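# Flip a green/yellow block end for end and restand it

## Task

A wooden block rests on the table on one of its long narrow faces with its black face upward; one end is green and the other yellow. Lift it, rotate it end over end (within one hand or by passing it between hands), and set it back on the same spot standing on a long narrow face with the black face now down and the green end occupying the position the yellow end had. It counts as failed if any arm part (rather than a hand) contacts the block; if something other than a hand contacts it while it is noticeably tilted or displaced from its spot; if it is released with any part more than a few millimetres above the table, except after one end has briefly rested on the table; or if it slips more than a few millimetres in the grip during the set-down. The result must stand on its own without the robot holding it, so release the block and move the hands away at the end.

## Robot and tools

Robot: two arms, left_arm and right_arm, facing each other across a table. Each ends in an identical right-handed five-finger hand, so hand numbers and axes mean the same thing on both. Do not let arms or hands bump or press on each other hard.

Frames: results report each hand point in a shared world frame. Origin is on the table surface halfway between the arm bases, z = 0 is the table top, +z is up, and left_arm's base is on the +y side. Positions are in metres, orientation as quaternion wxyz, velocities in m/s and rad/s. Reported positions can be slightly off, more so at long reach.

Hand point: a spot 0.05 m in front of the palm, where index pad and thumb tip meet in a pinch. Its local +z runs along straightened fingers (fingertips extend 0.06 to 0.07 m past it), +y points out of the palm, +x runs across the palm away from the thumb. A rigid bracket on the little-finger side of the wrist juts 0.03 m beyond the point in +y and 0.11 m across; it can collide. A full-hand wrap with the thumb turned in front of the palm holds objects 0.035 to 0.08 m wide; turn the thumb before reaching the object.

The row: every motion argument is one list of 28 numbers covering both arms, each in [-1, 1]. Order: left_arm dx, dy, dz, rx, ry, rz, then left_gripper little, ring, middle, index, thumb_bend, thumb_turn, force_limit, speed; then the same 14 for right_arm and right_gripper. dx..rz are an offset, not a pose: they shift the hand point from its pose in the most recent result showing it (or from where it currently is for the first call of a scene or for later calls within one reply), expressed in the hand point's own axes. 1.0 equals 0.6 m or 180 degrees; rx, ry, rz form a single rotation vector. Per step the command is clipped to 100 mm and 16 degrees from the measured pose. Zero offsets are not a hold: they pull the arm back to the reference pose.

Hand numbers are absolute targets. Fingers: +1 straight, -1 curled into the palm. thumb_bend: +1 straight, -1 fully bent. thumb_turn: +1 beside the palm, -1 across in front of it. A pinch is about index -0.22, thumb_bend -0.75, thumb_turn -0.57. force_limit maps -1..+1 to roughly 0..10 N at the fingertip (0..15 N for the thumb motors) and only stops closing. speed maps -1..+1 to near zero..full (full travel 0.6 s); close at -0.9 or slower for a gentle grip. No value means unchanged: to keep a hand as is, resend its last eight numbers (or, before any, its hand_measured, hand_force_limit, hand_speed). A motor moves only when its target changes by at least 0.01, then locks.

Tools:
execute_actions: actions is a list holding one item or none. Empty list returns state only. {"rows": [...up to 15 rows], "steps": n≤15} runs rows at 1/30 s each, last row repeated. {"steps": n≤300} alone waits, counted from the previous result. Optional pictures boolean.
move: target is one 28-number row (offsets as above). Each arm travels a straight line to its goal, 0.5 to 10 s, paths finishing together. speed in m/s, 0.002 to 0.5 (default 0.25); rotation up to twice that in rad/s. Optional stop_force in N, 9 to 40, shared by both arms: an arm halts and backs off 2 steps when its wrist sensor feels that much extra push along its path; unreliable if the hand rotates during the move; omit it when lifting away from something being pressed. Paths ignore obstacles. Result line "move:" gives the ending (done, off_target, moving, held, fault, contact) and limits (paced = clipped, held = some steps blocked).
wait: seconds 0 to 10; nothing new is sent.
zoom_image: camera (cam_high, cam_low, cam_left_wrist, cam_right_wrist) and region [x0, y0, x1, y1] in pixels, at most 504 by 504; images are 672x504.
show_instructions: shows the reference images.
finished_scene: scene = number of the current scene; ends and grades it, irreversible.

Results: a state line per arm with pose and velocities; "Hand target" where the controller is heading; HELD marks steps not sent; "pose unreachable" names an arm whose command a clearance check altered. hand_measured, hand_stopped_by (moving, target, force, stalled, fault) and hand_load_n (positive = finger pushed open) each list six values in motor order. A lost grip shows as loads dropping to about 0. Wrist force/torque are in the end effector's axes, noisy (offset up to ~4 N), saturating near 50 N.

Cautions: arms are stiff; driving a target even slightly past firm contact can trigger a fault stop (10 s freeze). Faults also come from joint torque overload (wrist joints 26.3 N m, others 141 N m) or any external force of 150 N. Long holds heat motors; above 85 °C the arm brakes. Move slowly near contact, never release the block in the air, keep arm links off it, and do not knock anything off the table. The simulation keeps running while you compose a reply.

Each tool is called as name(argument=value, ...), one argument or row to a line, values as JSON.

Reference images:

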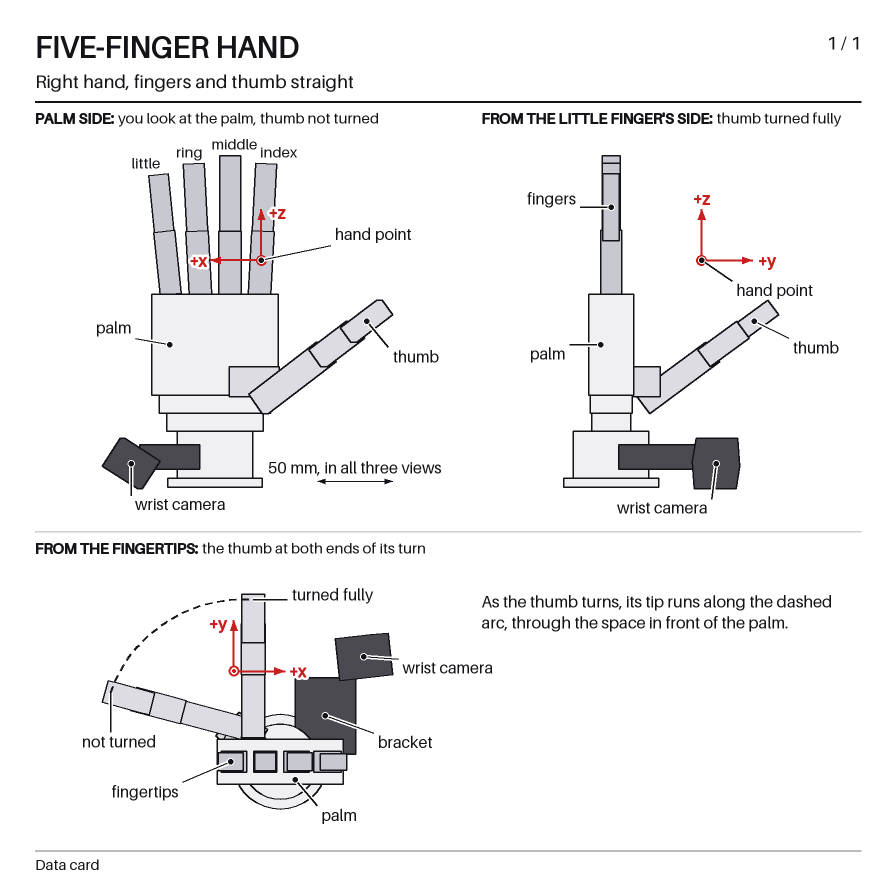

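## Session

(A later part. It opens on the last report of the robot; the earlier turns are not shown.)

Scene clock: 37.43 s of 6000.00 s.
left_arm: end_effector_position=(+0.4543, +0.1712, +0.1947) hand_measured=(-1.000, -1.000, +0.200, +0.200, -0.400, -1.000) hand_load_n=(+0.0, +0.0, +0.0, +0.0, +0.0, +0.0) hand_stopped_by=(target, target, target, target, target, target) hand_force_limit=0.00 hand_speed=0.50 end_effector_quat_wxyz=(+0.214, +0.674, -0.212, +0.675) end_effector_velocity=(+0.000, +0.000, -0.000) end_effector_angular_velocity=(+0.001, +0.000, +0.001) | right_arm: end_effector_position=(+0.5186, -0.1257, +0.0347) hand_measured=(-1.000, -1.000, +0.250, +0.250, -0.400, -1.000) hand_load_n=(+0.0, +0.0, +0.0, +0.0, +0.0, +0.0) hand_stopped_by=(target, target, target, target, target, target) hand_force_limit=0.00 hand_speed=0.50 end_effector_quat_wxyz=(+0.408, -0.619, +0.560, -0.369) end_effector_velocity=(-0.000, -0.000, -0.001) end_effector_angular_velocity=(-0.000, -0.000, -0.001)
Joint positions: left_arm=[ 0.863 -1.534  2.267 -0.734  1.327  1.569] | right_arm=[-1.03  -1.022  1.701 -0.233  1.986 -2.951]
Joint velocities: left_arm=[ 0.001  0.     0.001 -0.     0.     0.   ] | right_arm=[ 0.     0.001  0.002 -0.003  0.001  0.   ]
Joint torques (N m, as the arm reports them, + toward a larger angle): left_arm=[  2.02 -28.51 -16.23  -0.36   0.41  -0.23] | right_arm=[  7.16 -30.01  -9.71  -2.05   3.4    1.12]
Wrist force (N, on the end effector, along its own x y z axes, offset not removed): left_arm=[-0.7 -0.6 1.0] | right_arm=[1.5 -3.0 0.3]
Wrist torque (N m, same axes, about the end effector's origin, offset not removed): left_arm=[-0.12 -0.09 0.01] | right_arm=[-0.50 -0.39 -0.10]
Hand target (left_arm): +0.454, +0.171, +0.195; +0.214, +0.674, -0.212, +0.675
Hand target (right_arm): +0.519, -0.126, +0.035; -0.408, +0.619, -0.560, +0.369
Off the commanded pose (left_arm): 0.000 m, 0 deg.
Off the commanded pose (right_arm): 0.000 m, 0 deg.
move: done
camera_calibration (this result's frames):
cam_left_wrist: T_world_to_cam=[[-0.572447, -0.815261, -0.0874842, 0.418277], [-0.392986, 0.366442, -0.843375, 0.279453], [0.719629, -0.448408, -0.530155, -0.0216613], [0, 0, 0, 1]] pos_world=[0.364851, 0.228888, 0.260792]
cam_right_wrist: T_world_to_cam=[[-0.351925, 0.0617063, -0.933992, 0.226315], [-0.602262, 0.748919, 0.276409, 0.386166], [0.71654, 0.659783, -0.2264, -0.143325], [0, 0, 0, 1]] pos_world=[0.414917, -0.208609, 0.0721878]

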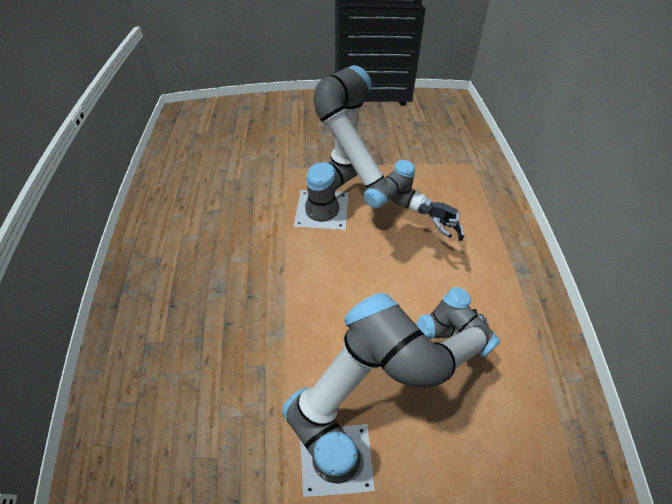

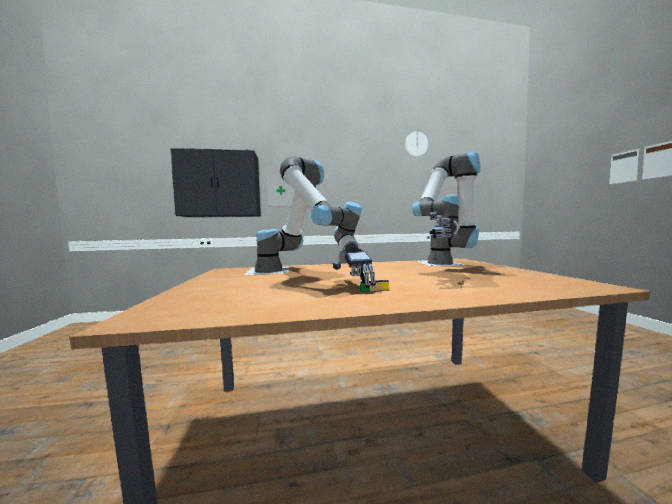

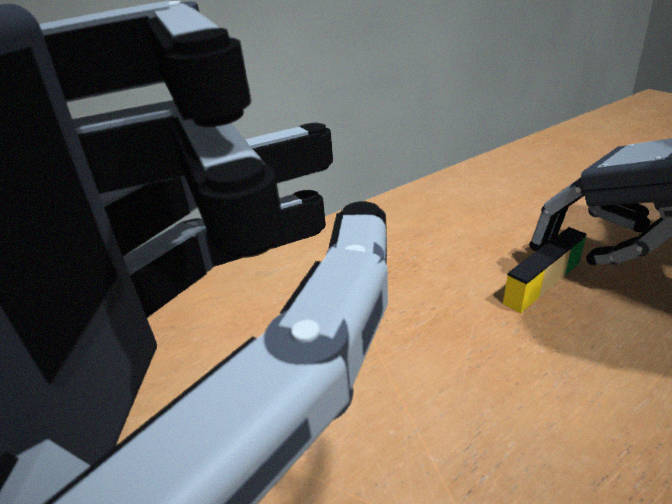

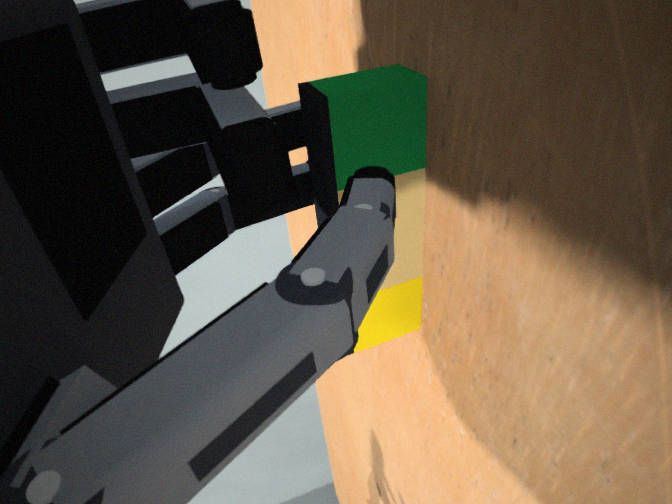

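move(
  target=[0,0,0,0,0,0,-1,-1,0.2,0.2,-0.4,-1,0,0.5,0,-0.002,0.0175,0,0,0,-1,-1,0.1,0.1,-0.4,-1,0,-0.5],
  speed=0.03,
)

move(
  target=[0,0,0,0,0,0,-1,-1,0.2,0.2,-0.4,-1,0,0.5,0,0,0,0,0,0,-1,-1,-0.4,-0.4,-0.4,-1,0,-0.9],
)

zoom_image(
  camera="cam_left_wrist",
  region=[472,130,672,330],
)

Scene clock: 40.67 s of 6000.00 s.
left_arm: end_effector_position=(+0.4543, +0.1712, +0.1947) hand_measured=(-1.000, -1.000, +0.200, +0.200, -0.400, -1.000) hand_load_n=(+0.0, +0.0, +0.0, +0.0, +0.0, +0.0) hand_stopped_by=(target, target, target, target, target, target) hand_force_limit=0.00 hand_speed=0.50 end_effector_quat_wxyz=(+0.214, +0.674, -0.212, +0.675) end_effector_velocity=(-0.000, -0.001, +0.000) end_effector_angular_velocity=(+0.000, +0.000, -0.001) | right_arm: end_effector_position=(+0.5286, -0.1247, +0.0317) hand_measured=(-1.000, -1.000, +0.100, +0.100, -0.400, -1.000) hand_load_n=(+0.0, +0.0, +0.0, +0.0, +0.0, +0.0) hand_stopped_by=(target, target, target, target, target, target) hand_force_limit=0.00 hand_speed=-0.50 end_effector_quat_wxyz=(+0.408, -0.619, +0.560, -0.369) end_effector_velocity=(+0.001, -0.000, -0.001) end_effector_angular_velocity=(-0.001, +0.002, -0.000)
Joint positions: left_arm=[ 0.863 -1.534  2.267 -0.734  1.327  1.569] | right_arm=[-1.039 -1.003  1.678 -0.231  1.978 -2.956]
Joint velocities: left_arm=[-0.001 -0.    -0.     0.    -0.     0.   ] | right_arm=[-0.001  0.002 -0.003  0.003 -0.001 -0.001]
Joint torques (N m, as the arm reports them, + toward a larger angle): left_arm=[ -7.33 -25.37 -25.75  -0.8   -1.76  -0.24] | right_arm=[ -8.4  -29.42 -22.75   1.26  -2.81  -1.56]
Wrist force (N, on the end effector, along its own x y z axes, offset not removed): left_arm=[-0.4 0.2 0.6] | right_arm=[-0.1 -1.7 -0.7]
Wrist torque (N m, same axes, about the end effector's origin, offset not removed): left_arm=[0.01 -0.05 -0.03] | right_arm=[-0.29 -0.22 -0.02]
Hand target (left_arm): +0.454, +0.171, +0.195; +0.214, +0.674, -0.212, +0.675
Hand target (right_arm): +0.529, -0.125, +0.032; -0.408, +0.619, -0.560, +0.369
Off the commanded pose (left_arm): 0.000 m, 0 deg.
Off the commanded pose (right_arm): 0.000 m, 0 deg.
move: done
camera_calibration (this result's frames):
cam_left_wrist: T_world_to_cam=[[-0.572441, -0.815266, -0.0874763, 0.418267], [-0.392971, 0.36642, -0.843392, 0.279476], [0.719642, -0.448417, -0.530129, -0.0216727], [0, 0, 0, 1]] pos_world=[0.364855, 0.228875, 0.260807]
cam_right_wrist: T_world_to_cam=[[-0.351907, 0.0616902, -0.934, 0.226929], [-0.602269, 0.748921, 0.276385, 0.392264], [0.716543, 0.659781, -0.226396, -0.15181], [0, 0, 0, 1]] pos_world=[0.424885, -0.207613, 0.0691665]

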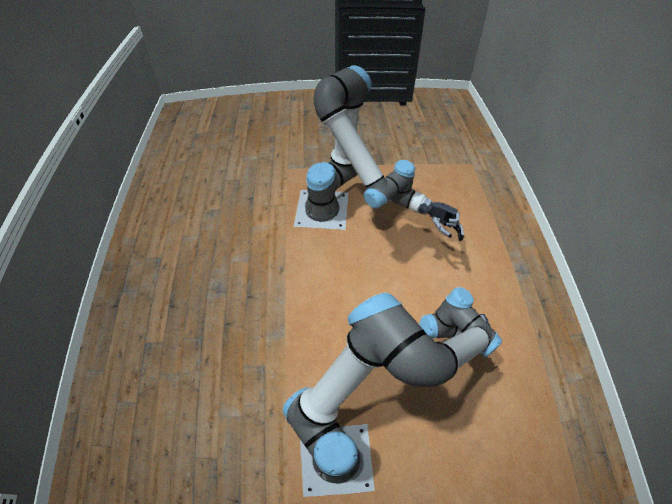

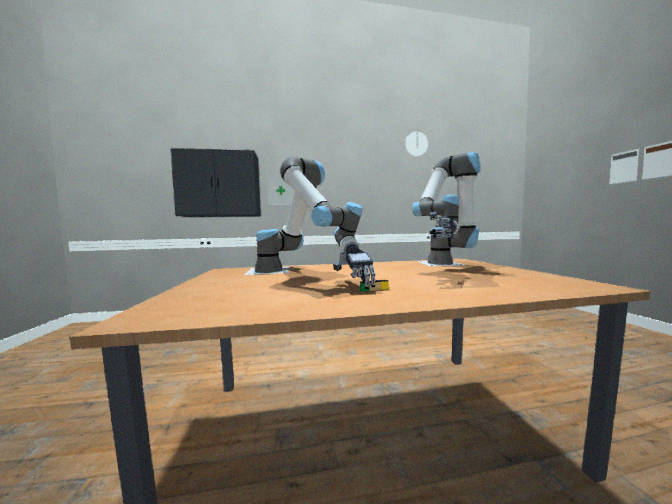

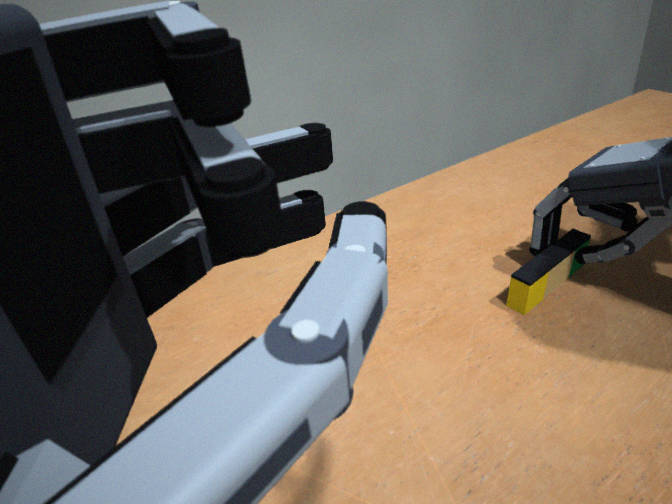

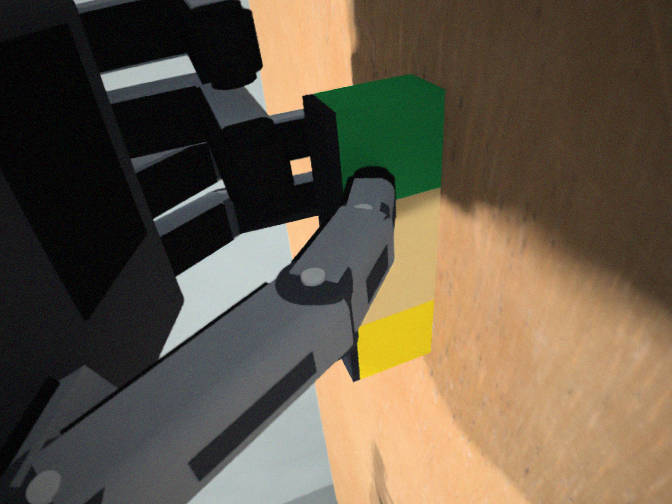

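Scene clock: 41.67 s of 6000.00 s.
left_arm: end_effector_position=(+0.4543, +0.1712, +0.1947) hand_measured=(-1.000, -1.000, +0.200, +0.200, -0.400, -1.000) hand_load_n=(+0.0, +0.0, +0.0, +0.0, +0.0, +0.0) hand_stopped_by=(target, target, target, target, target, target) hand_force_limit=0.00 hand_speed=0.50 end_effector_quat_wxyz=(+0.214, +0.674, -0.212, +0.675) end_effector_velocity=(-0.000, -0.000, +0.001) end_effector_angular_velocity=(-0.001, -0.001, -0.000) | right_arm: end_effector_position=(+0.5286, -0.1247, +0.0317) hand_measured=(-1.000, -1.000, -0.014, -0.026, -0.398, -1.000) hand_load_n=(+0.0, +0.0, +5.0, +5.0, +2.5, -2.5) hand_stopped_by=(target, target, force, force, target, target) hand_force_limit=0.00 hand_speed=-0.90 end_effector_quat_wxyz=(+0.408, -0.619, +0.560, -0.369) end_effector_velocity=(+0.000, +0.000, -0.001) end_effector_angular_velocity=(-0.000, +0.001, +0.001)
Joint positions: left_arm=[ 0.863 -1.534  2.267 -0.734  1.327  1.569] | right_arm=[-1.039 -1.003  1.678 -0.231  1.978 -2.956]
Joint velocities: left_arm=[-0.    -0.002  0.    -0.     0.    -0.   ] | right_arm=[-0.     0.002 -0.001  0.    -0.001 -0.   ]
Joint torques (N m, as the arm reports them, + toward a larger angle): left_arm=[ -7.65 -25.55 -25.98  -0.87  -1.71  -0.28] | right_arm=[  3.26 -41.37  -8.18  -0.53   0.92  -0.4 ]
Wrist force (N, on the end effector, along its own x y z axes, offset not removed): left_arm=[-0.9 -1.1 2.9] | right_arm=[-0.2 -2.4 -0.6]
Wrist torque (N m, same axes, about the end effector's origin, offset not removed): left_arm=[-0.31 -0.08 -0.06] | right_arm=[-0.04 -0.18 -0.10]
Hand target (left_arm): +0.454, +0.171, +0.195; +0.214, +0.674, -0.212, +0.675
Hand target (right_arm): +0.529, -0.125, +0.032; -0.408, +0.619, -0.560, +0.369
Off the commanded pose (left_arm): 0.000 m, 0 deg.
Off the commanded pose (right_arm): 0.000 m, 0 deg.
move: done
camera_calibration (this result's frames):
cam_left_wrist: T_world_to_cam=[[-0.572441, -0.815266, -0.0874764, 0.418267], [-0.392971, 0.36642, -0.843392, 0.279475], [0.719642, -0.448417, -0.53013, -0.0216727], [0, 0, 0, 1]] pos_world=[0.364855, 0.228875, 0.260807]
cam_right_wrist: T_world_to_cam=[[-0.351904, 0.0616925, -0.934001, 0.226947], [-0.60227, 0.748921, 0.276385, 0.392279], [0.716544, 0.659781, -0.226393, -0.151812], [0, 0, 0, 1]] pos_world=[0.424901, -0.207624, 0.0691791]

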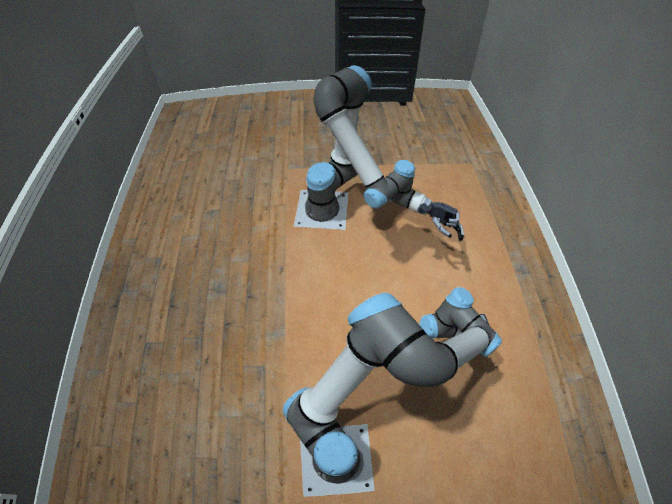

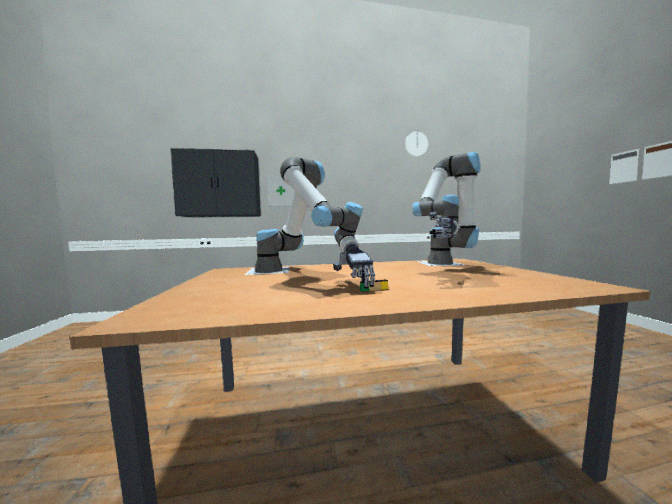

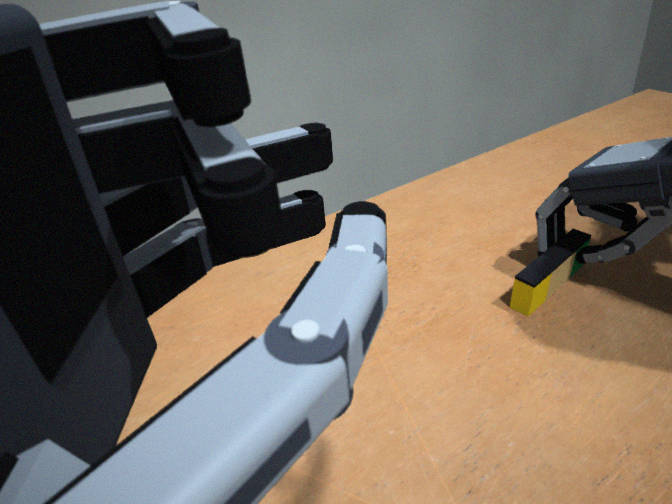

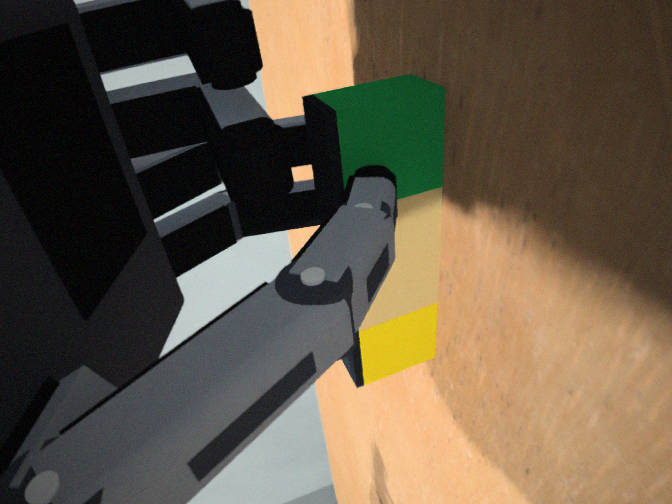

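Region (472, 130, 672, 330) of cam_left_wrist's 672x504 image, scaled by 2.520, with more detail than that image has.

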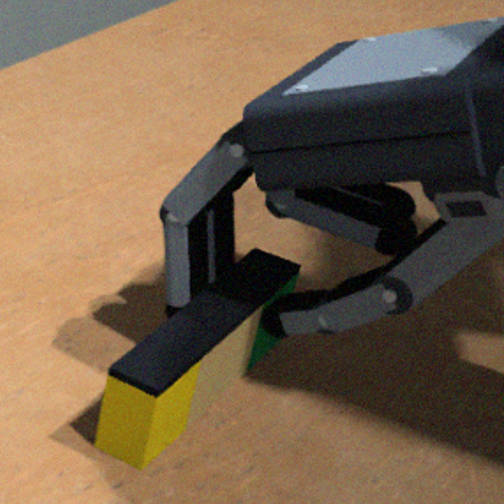

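move(
  target=[0,0,0,0,0,0,-1,-1,0.25,0.25,-0.4,-1,0,0.5,0,-0.184,-0.079,0,0,0,-1,-1,-0.4,-0.4,-0.4,-1,0,-0.9],
  speed=0.12,
)

move(
  target=[0.072,0.12,0.2,0.097,0,0,-1,-1,0.25,0.25,-0.4,-1,0,0.5,-0.1,-0.077,-0.033,0,-0.197,0.4595,-1,-1,-0.4,-0.4,-0.4,-1,0,-0.9],
  speed=0.3,
)

zoom_image(
  camera="cam_high",
  region=[420,190,580,350],
)

zoom_image(
  camera="cam_low",
  region=[345,180,445,280],
)

Scene clock: 47.50 s of 6000.00 s.
left_arm: end_effector_position=(+0.4543, +0.1712, +0.1947) hand_measured=(-1.000, -1.000, +0.250, +0.250, -0.400, -1.000) hand_load_n=(+0.0, +0.0, +0.0, +0.0, +0.0, +0.0) hand_stopped_by=(target, target, target, target, target, target) hand_force_limit=0.00 hand_speed=0.50 end_effector_quat_wxyz=(+0.214, +0.674, -0.212, +0.675) end_effector_velocity=(+0.000, -0.000, +0.000) end_effector_angular_velocity=(-0.000, -0.000, -0.001) | right_arm: end_effector_position=(+0.5288, -0.1247, +0.1517) hand_measured=(-1.000, -1.000, -0.014, -0.026, -0.398, -1.000) hand_load_n=(+0.0, +0.0, +4.5, +4.5, +4.5, -2.5) hand_stopped_by=(target, target, force, force, target, target) hand_force_limit=0.00 hand_speed=-0.90 end_effector_quat_wxyz=(+0.408, -0.619, +0.560, -0.369) end_effector_velocity=(+0.000, +0.000, +0.001) end_effector_angular_velocity=(-0.001, -0.000, -0.001)
Joint positions: left_arm=[ 0.863 -1.534  2.267 -0.734  1.327  1.569] | right_arm=[-1.039 -1.148  1.553  0.039  1.978 -2.956]
Joint velocities: left_arm=[-0.001  0.001 -0.001 -0.001 -0.     0.   ] | right_arm=[ 0.    -0.    -0.003  0.003  0.001 -0.   ]
Joint torques (N m, as the arm reports them, + toward a larger angle): left_arm=[ -7.25 -25.79 -26.13  -0.99  -1.77  -0.24] | right_arm=[ -7.7  -42.17 -23.68   0.96   1.17   1.74]
Wrist force (N, on the end effector, along its own x y z axes, offset not removed): left_arm=[-3.5 0.0 1.2] | right_arm=[0.8 -1.2 0.0]
Wrist torque (N m, same axes, about the end effector's origin, offset not removed): left_arm=[-0.14 0.37 -0.29] | right_arm=[-0.23 -0.34 -0.11]
Hand target (left_arm): +0.454, +0.171, +0.195; +0.214, +0.674, -0.212, +0.675
Hand target (right_arm): +0.529, -0.125, +0.152; -0.408, +0.619, -0.560, +0.369
Off the commanded pose (left_arm): 0.000 m, 0 deg.
Off the commanded pose (right_arm): 0.000 m, 0 deg.
After step 90, 1.37 s passed at rest.
move: done
camera_calibration (this result's frames):
cam_left_wrist: T_world_to_cam=[[-0.572441, -0.815266, -0.0874764, 0.418267], [-0.392971, 0.36642, -0.843392, 0.279476], [0.719642, -0.448417, -0.53013, -0.0216729], [0, 0, 0, 1]] pos_world=[0.364855, 0.228875, 0.260807]
cam_right_wrist: T_world_to_cam=[[-0.351909, 0.0616756, -0.934, 0.339091], [-0.602356, 0.748845, 0.276403, 0.359247], [0.716469, 0.659869, -0.226375, -0.124716], [0, 0, 0, 1]] pos_world=[0.425078, -0.207638, 0.189182]

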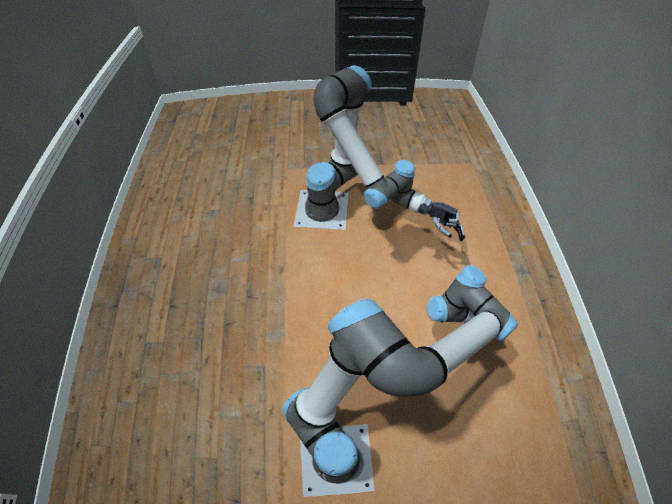

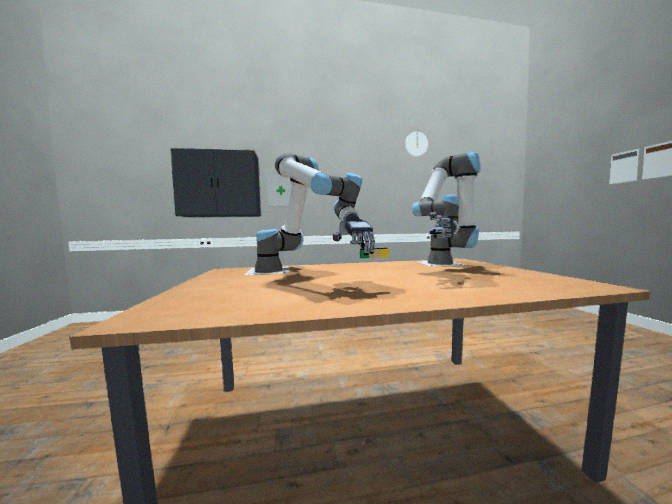

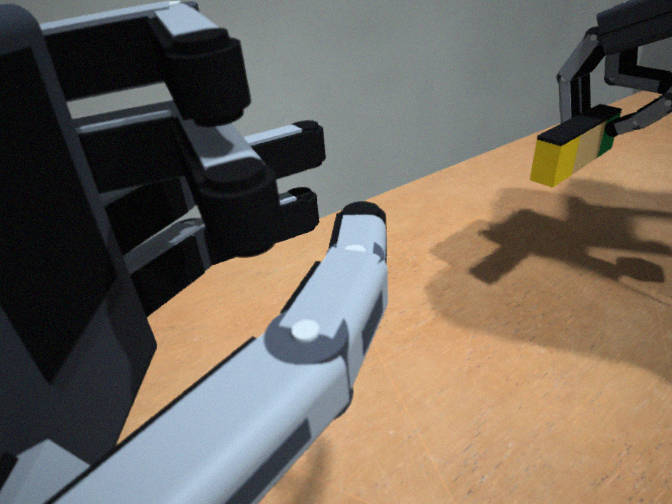

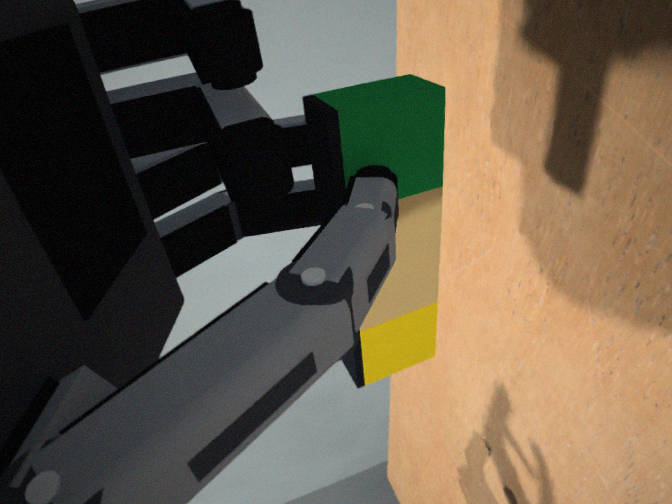

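Scene clock: 50.63 s of 6000.00 s.
left_arm: end_effector_position=(+0.5114, +0.0435, +0.2380) hand_measured=(-1.000, -1.000, +0.250, +0.250, -0.400, -1.000) hand_load_n=(+0.0, +0.0, +0.0, +0.0, +0.0, +0.0) hand_stopped_by=(target, target, target, target, target, target) hand_force_limit=0.00 hand_speed=0.50 end_effector_quat_wxyz=(+0.109, +0.699, -0.107, +0.699) end_effector_velocity=(+0.000, -0.000, +0.001) end_effector_angular_velocity=(-0.001, -0.000, +0.002) | right_arm: end_effector_position=(+0.5227, -0.0650, +0.2020) hand_measured=(-1.000, -1.000, -0.014, -0.026, -0.398, -1.000) hand_load_n=(+0.0, +0.0, +4.5, +4.5, +4.5, -2.5) hand_stopped_by=(target, target, force, force, target, target) hand_force_limit=0.00 hand_speed=-0.90 end_effector_quat_wxyz=(+0.685, -0.177, +0.685, +0.176) end_effector_velocity=(+0.000, +0.000, +0.001) end_effector_angular_velocity=(+0.008, -0.001, -0.002)
Joint positions: left_arm=[ 0.599 -1.331  1.887 -0.556  0.758  1.568] | right_arm=[-1.163 -1.145  1.935 -0.789  1.488 -1.572]
Joint velocities: left_arm=[-0.     0.001 -0.002  0.001 -0.002 -0.   ] | right_arm=[ 0.002  0.001  0.    -0.007  0.003  0.007]
Joint torques (N m, as the arm reports them, + toward a larger angle): left_arm=[-10.43 -21.64 -31.7    0.03  -2.7   -2.7 ] | right_arm=[  7.21 -25.41  -9.35  -3.85   3.28   1.83]
Wrist force (N, on the end effector, along its own x y z axes, offset not removed): left_arm=[-1.4 -0.2 0.7] | right_arm=[1.0 -1.9 1.7]
Wrist torque (N m, same axes, about the end effector's origin, offset not removed): left_arm=[-0.01 0.09 0.06] | right_arm=[-0.46 -0.39 -0.22]
Hand target (left_arm): +0.511, +0.043, +0.238; +0.109, +0.699, -0.107, +0.699
Hand target (right_arm): +0.523, -0.065, +0.202; +0.685, -0.176, +0.685, +0.176
Off the commanded pose (left_arm): 0.000 m, 0 deg.
Off the commanded pose (right_arm): 0.000 m, 0 deg.
move: done
camera_calibration (this result's frames):
cam_left_wrist: T_world_to_cam=[[-0.301676, -0.949461, -0.0866926, 0.217816], [-0.485997, 0.231369, -0.842778, 0.438521], [0.820243, -0.212114, -0.531233, -0.158552], [0, 0, 0, 1]] pos_world=[0.408881, 0.0717166, 0.304231]
cam_right_wrist: T_world_to_cam=[[-0.434347, 0.895646, 0.0957123, 0.26956], [-0.49507, -0.326145, 0.805317, 0.0641729], [0.752495, 0.302403, 0.585067, -0.354355], [0, 0, 0, 1]] pos_world=[0.415503, -0.113343, 0.129841]

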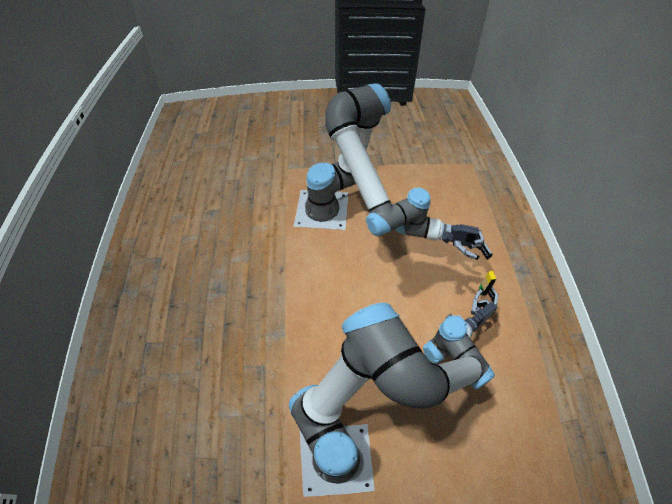

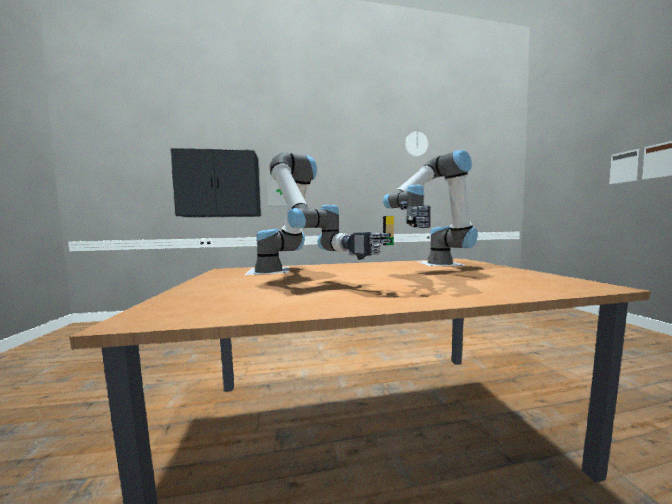

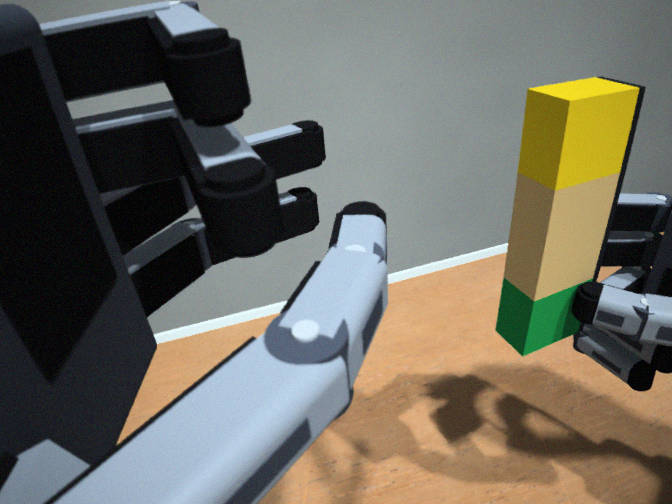

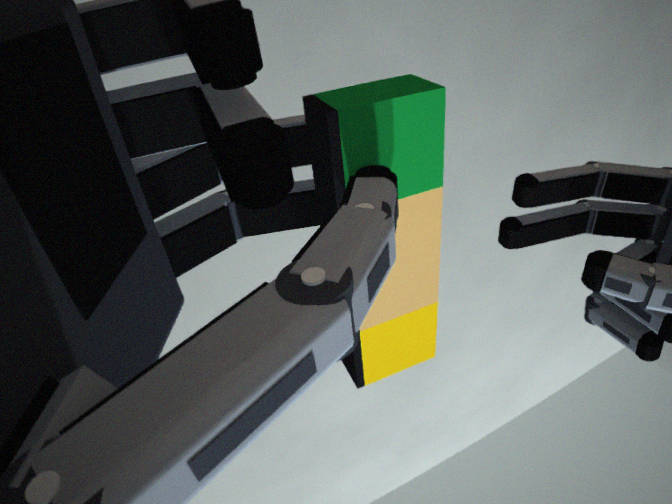

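Region (420, 190, 580, 350) of cam_high's 672x504 image, scaled by 3.150, with more detail than that image has.

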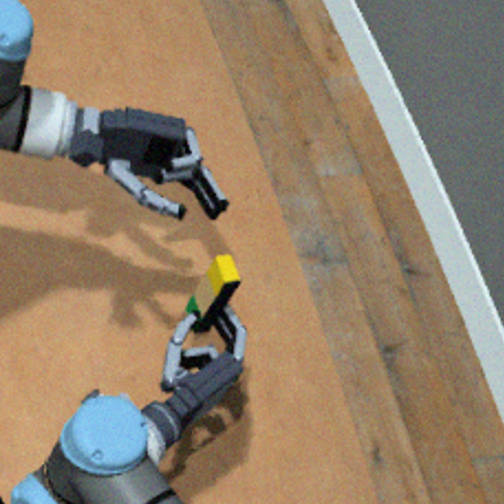

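Region (345, 180, 445, 280) of cam_low's 672x504 image, scaled by 5.040, with more detail than that image has.

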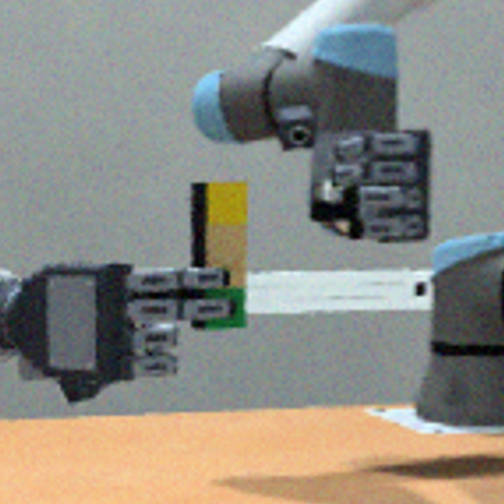

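move(
  target=[-0.005,0.066,0.014,0,0,0,-1,-1,0.25,0.25,-0.4,-1,0,0.5,0,0,0,0,0,0,-1,-1,-0.4,-0.4,-0.4,-1,0,-0.9],
  speed=0.1,
)

zoom_image(
  camera="cam_high",
  region=[450,230,530,310],
)

Scene clock: 54.40 s of 6000.00 s.
left_arm: end_effector_position=(+0.5075, +0.0033, +0.2350) hand_measured=(-1.000, -1.000, +0.250, +0.250, -0.400, -1.000) hand_load_n=(+0.0, +0.0, +0.0, +0.0, +0.0, +0.0) hand_stopped_by=(target, target, target, target, target, target) hand_force_limit=0.00 hand_speed=0.50 end_effector_quat_wxyz=(+0.109, +0.699, -0.107, +0.699) end_effector_velocity=(-0.000, -0.002, -0.001) end_effector_angular_velocity=(+0.001, +0.000, -0.000) | right_arm: end_effector_position=(+0.5227, -0.0650, +0.2020) hand_measured=(-1.000, -1.000, -0.014, -0.026, -0.398, -1.000) hand_load_n=(+0.0, +0.0, +4.5, +4.5, +4.5, -2.5) hand_stopped_by=(target, target, force, force, target, target) hand_force_limit=0.00 hand_speed=-0.90 end_effector_quat_wxyz=(+0.685, -0.177, +0.685, +0.176) end_effector_velocity=(+0.000, -0.000, +0.001) end_effector_angular_velocity=(+0.001, -0.001, -0.001)
Joint positions: left_arm=[ 0.554 -1.267  1.81  -0.543  0.713  1.568] | right_arm=[-1.163 -1.145  1.935 -0.789  1.488 -1.572]
Joint velocities: left_arm=[-0.001  0.004 -0.003  0.001 -0.001  0.   ] | right_arm=[-0.    -0.    -0.001 -0.001  0.001  0.001]
Joint torques (N m, as the arm reports them, + toward a larger angle): left_arm=[-10.5  -25.06 -30.33   0.5   -2.62  -2.31] | right_arm=[ -7.91 -38.8  -19.3   -0.02  -3.06  -1.64]
Wrist force (N, on the end effector, along its own x y z axes, offset not removed): left_arm=[-2.5 -0.5 0.5] | right_arm=[0.6 -1.7 0.2]
Wrist torque (N m, same axes, about the end effector's origin, offset not removed): left_arm=[-0.04 0.20 -0.15] | right_arm=[-0.37 -0.17 -0.24]
Hand target (left_arm): +0.508, +0.003, +0.235; +0.109, +0.699, -0.107, +0.699
Hand target (right_arm): +0.523, -0.065, +0.202; +0.685, -0.177, +0.685, +0.176
Off the commanded pose (left_arm): 0.000 m, 0 deg.
Off the commanded pose (right_arm): 0.000 m, 0 deg.
move: done
camera_calibration (this result's frames):
cam_left_wrist: T_world_to_cam=[[-0.301686, -0.949451, -0.086766, 0.178255], [-0.486026, 0.231448, -0.84274, 0.443454], [0.820222, -0.212072, -0.531283, -0.165395], [0, 0, 0, 1]] pos_world=[0.404968, 0.031532, 0.301311]
cam_right_wrist: T_world_to_cam=[[-0.434362, 0.895639, 0.0957156, 0.269553], [-0.495018, -0.326138, 0.805351, 0.0641522], [0.75252, 0.302433, 0.585019, -0.354317], [0, 0, 0, 1]] pos_world=[0.415471, -0.113343, 0.129817]

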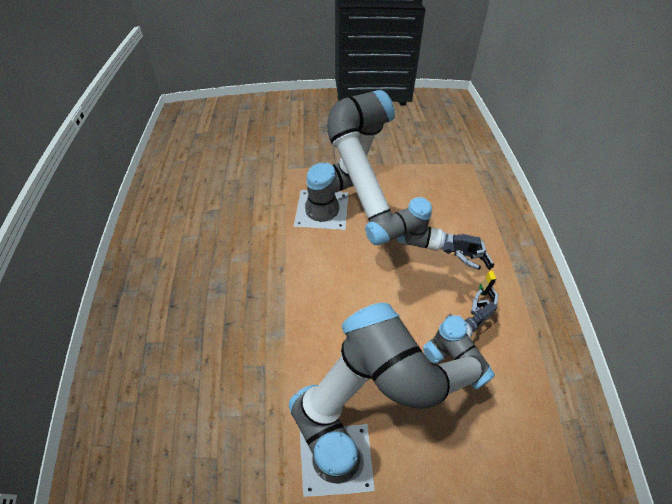

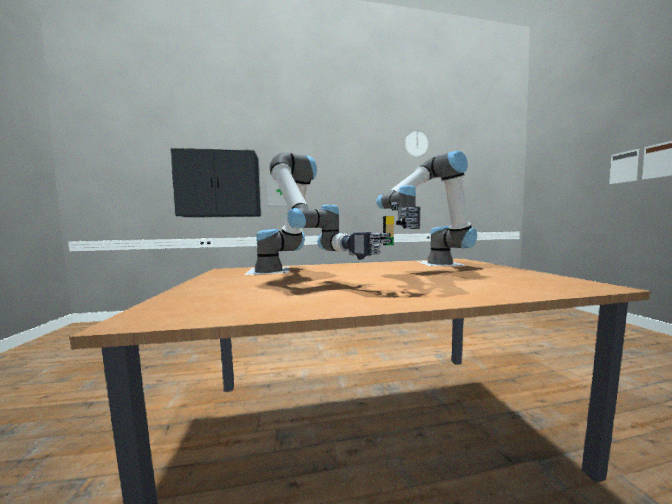

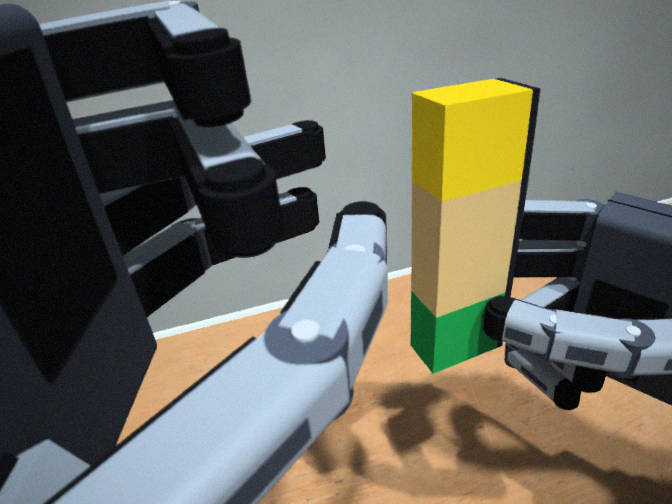

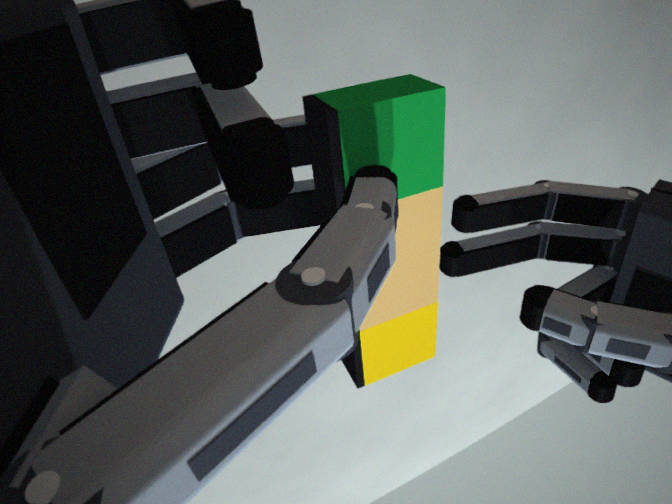

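Region (450, 230, 530, 310) of cam_high's 672x504 image, scaled by 6.300, with more detail than that image has.

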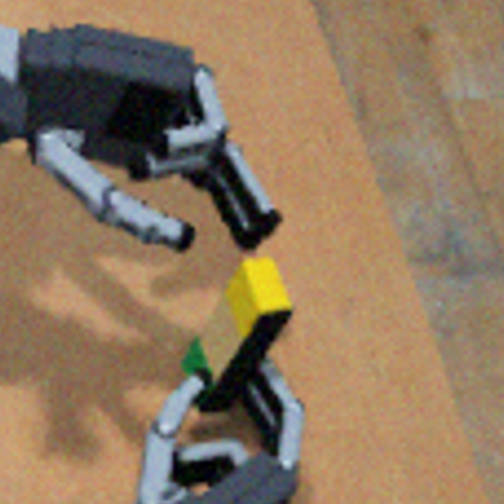

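move(
  target=[0,0.058,0.034,0,0,0,-1,-1,0.3,0.3,-0.4,-1,0,0.5,0,0,0,0,0,0,-1,-1,-0.4,-0.4,-0.4,-1,0,-0.9],
  speed=0.04,
)

zoom_image(
  camera="cam_high",
  region=[450,230,530,310],
)

Scene clock: 58.27 s of 6000.00 s.
left_arm: end_effector_position=(+0.5165, -0.0359, +0.2351) hand_measured=(-1.000, -1.000, +0.300, +0.300, -0.400, -1.000) hand_load_n=(+0.0, +0.0, +0.0, +0.0, +0.0, +0.0) hand_stopped_by=(target, target, target, target, target, target) hand_force_limit=0.00 hand_speed=0.50 end_effector_quat_wxyz=(+0.109, +0.699, -0.107, +0.699) end_effector_velocity=(+0.000, -0.002, -0.000) end_effector_angular_velocity=(+0.001, +0.001, -0.000) | right_arm: end_effector_position=(+0.5227, -0.0650, +0.2020) hand_measured=(-1.000, -1.000, -0.014, -0.026, -0.398, -1.000) hand_load_n=(+0.0, +0.0, +4.5, +4.5, +4.5, -2.5) hand_stopped_by=(target, target, force, force, target, target) hand_force_limit=0.00 hand_speed=-0.90 end_effector_quat_wxyz=(+0.685, -0.177, +0.685, +0.176) end_effector_velocity=(+0.000, -0.000, -0.001) end_effector_angular_velocity=(+0.000, +0.001, -0.000)
Joint positions: left_arm=[ 0.539 -1.189  1.699 -0.51   0.699  1.568] | right_arm=[-1.163 -1.145  1.935 -0.789  1.488 -1.572]
Joint velocities: left_arm=[-0.001  0.004 -0.006  0.003 -0.    -0.   ] | right_arm=[ 0.     0.001 -0.     0.     0.     0.001]
Joint torques (N m, as the arm reports them, + toward a larger angle): left_arm=[-10.8  -29.47 -31.69   0.41  -2.6   -0.88] | right_arm=[ -1.94 -37.81  -9.55  -0.17  -2.81  -1.47]
Wrist force (N, on the end effector, along its own x y z axes, offset not removed): left_arm=[0.7 -0.2 2.8] | right_arm=[2.9 -1.4 0.5]
Wrist torque (N m, same axes, about the end effector's origin, offset not removed): left_arm=[-0.23 -0.28 0.06] | right_arm=[-0.26 -0.63 -0.06]
Hand target (left_arm): +0.516, -0.036, +0.235; +0.109, +0.699, -0.107, +0.699
Hand target (right_arm): +0.523, -0.065, +0.202; +0.685, -0.177, +0.685, +0.176
Off the commanded pose (left_arm): 0.000 m, 0 deg.
Off the commanded pose (right_arm): 0.000 m, 0 deg.
move: done
camera_calibration (this result's frames):
cam_left_wrist: T_world_to_cam=[[-0.301689, -0.949442, -0.0868574, 0.143786], [-0.485998, 0.231524, -0.842735, 0.456912], [0.820237, -0.212032, -0.531275, -0.181019], [0, 0, 0, 1]] pos_world=[0.413916, -0.00765103, 0.301373]
cam_right_wrist: T_world_to_cam=[[-0.434347, 0.895646, 0.0957124, 0.269561], [-0.495068, -0.326145, 0.805318, 0.0641723], [0.752496, 0.302403, 0.585065, -0.354353], [0, 0, 0, 1]] pos_world=[0.415502, -0.113344, 0.12984]

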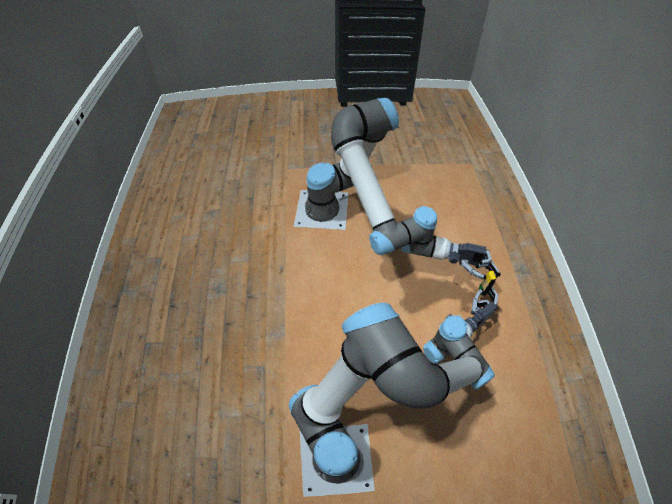

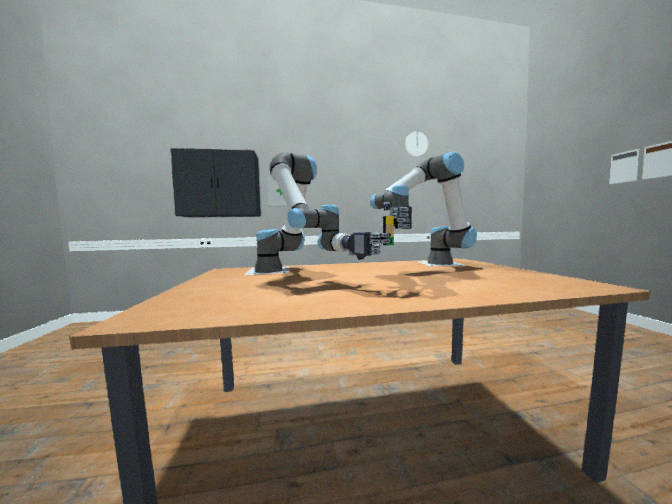

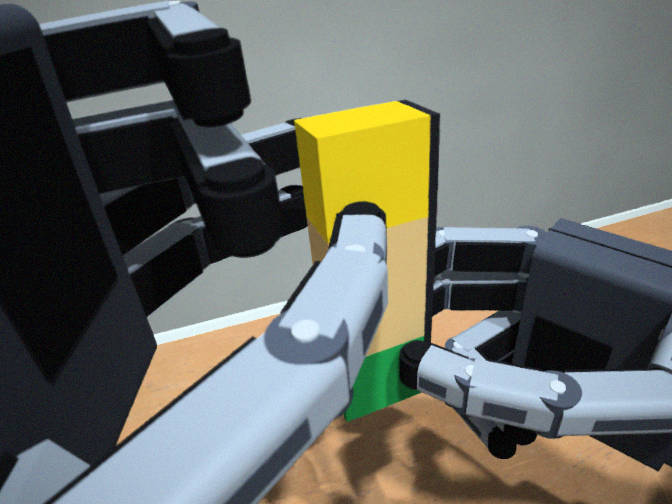

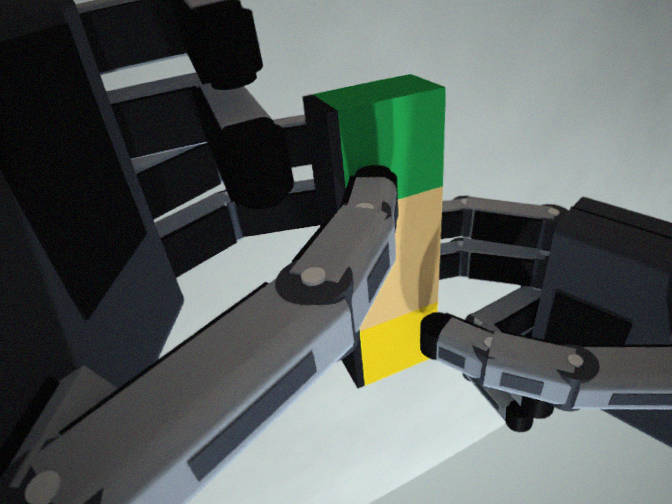

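Region (450, 230, 530, 310) of cam_high's 672x504 image, scaled by 6.300, with more detail than that image has.

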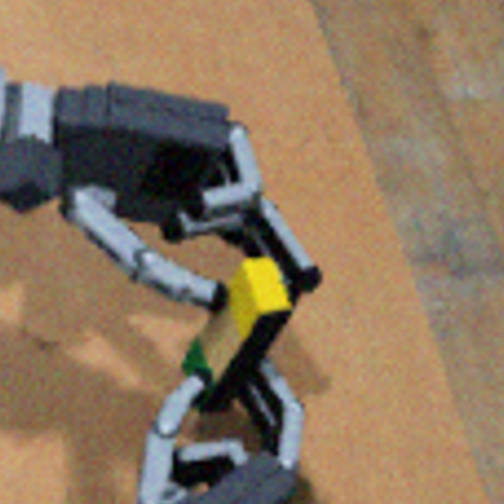

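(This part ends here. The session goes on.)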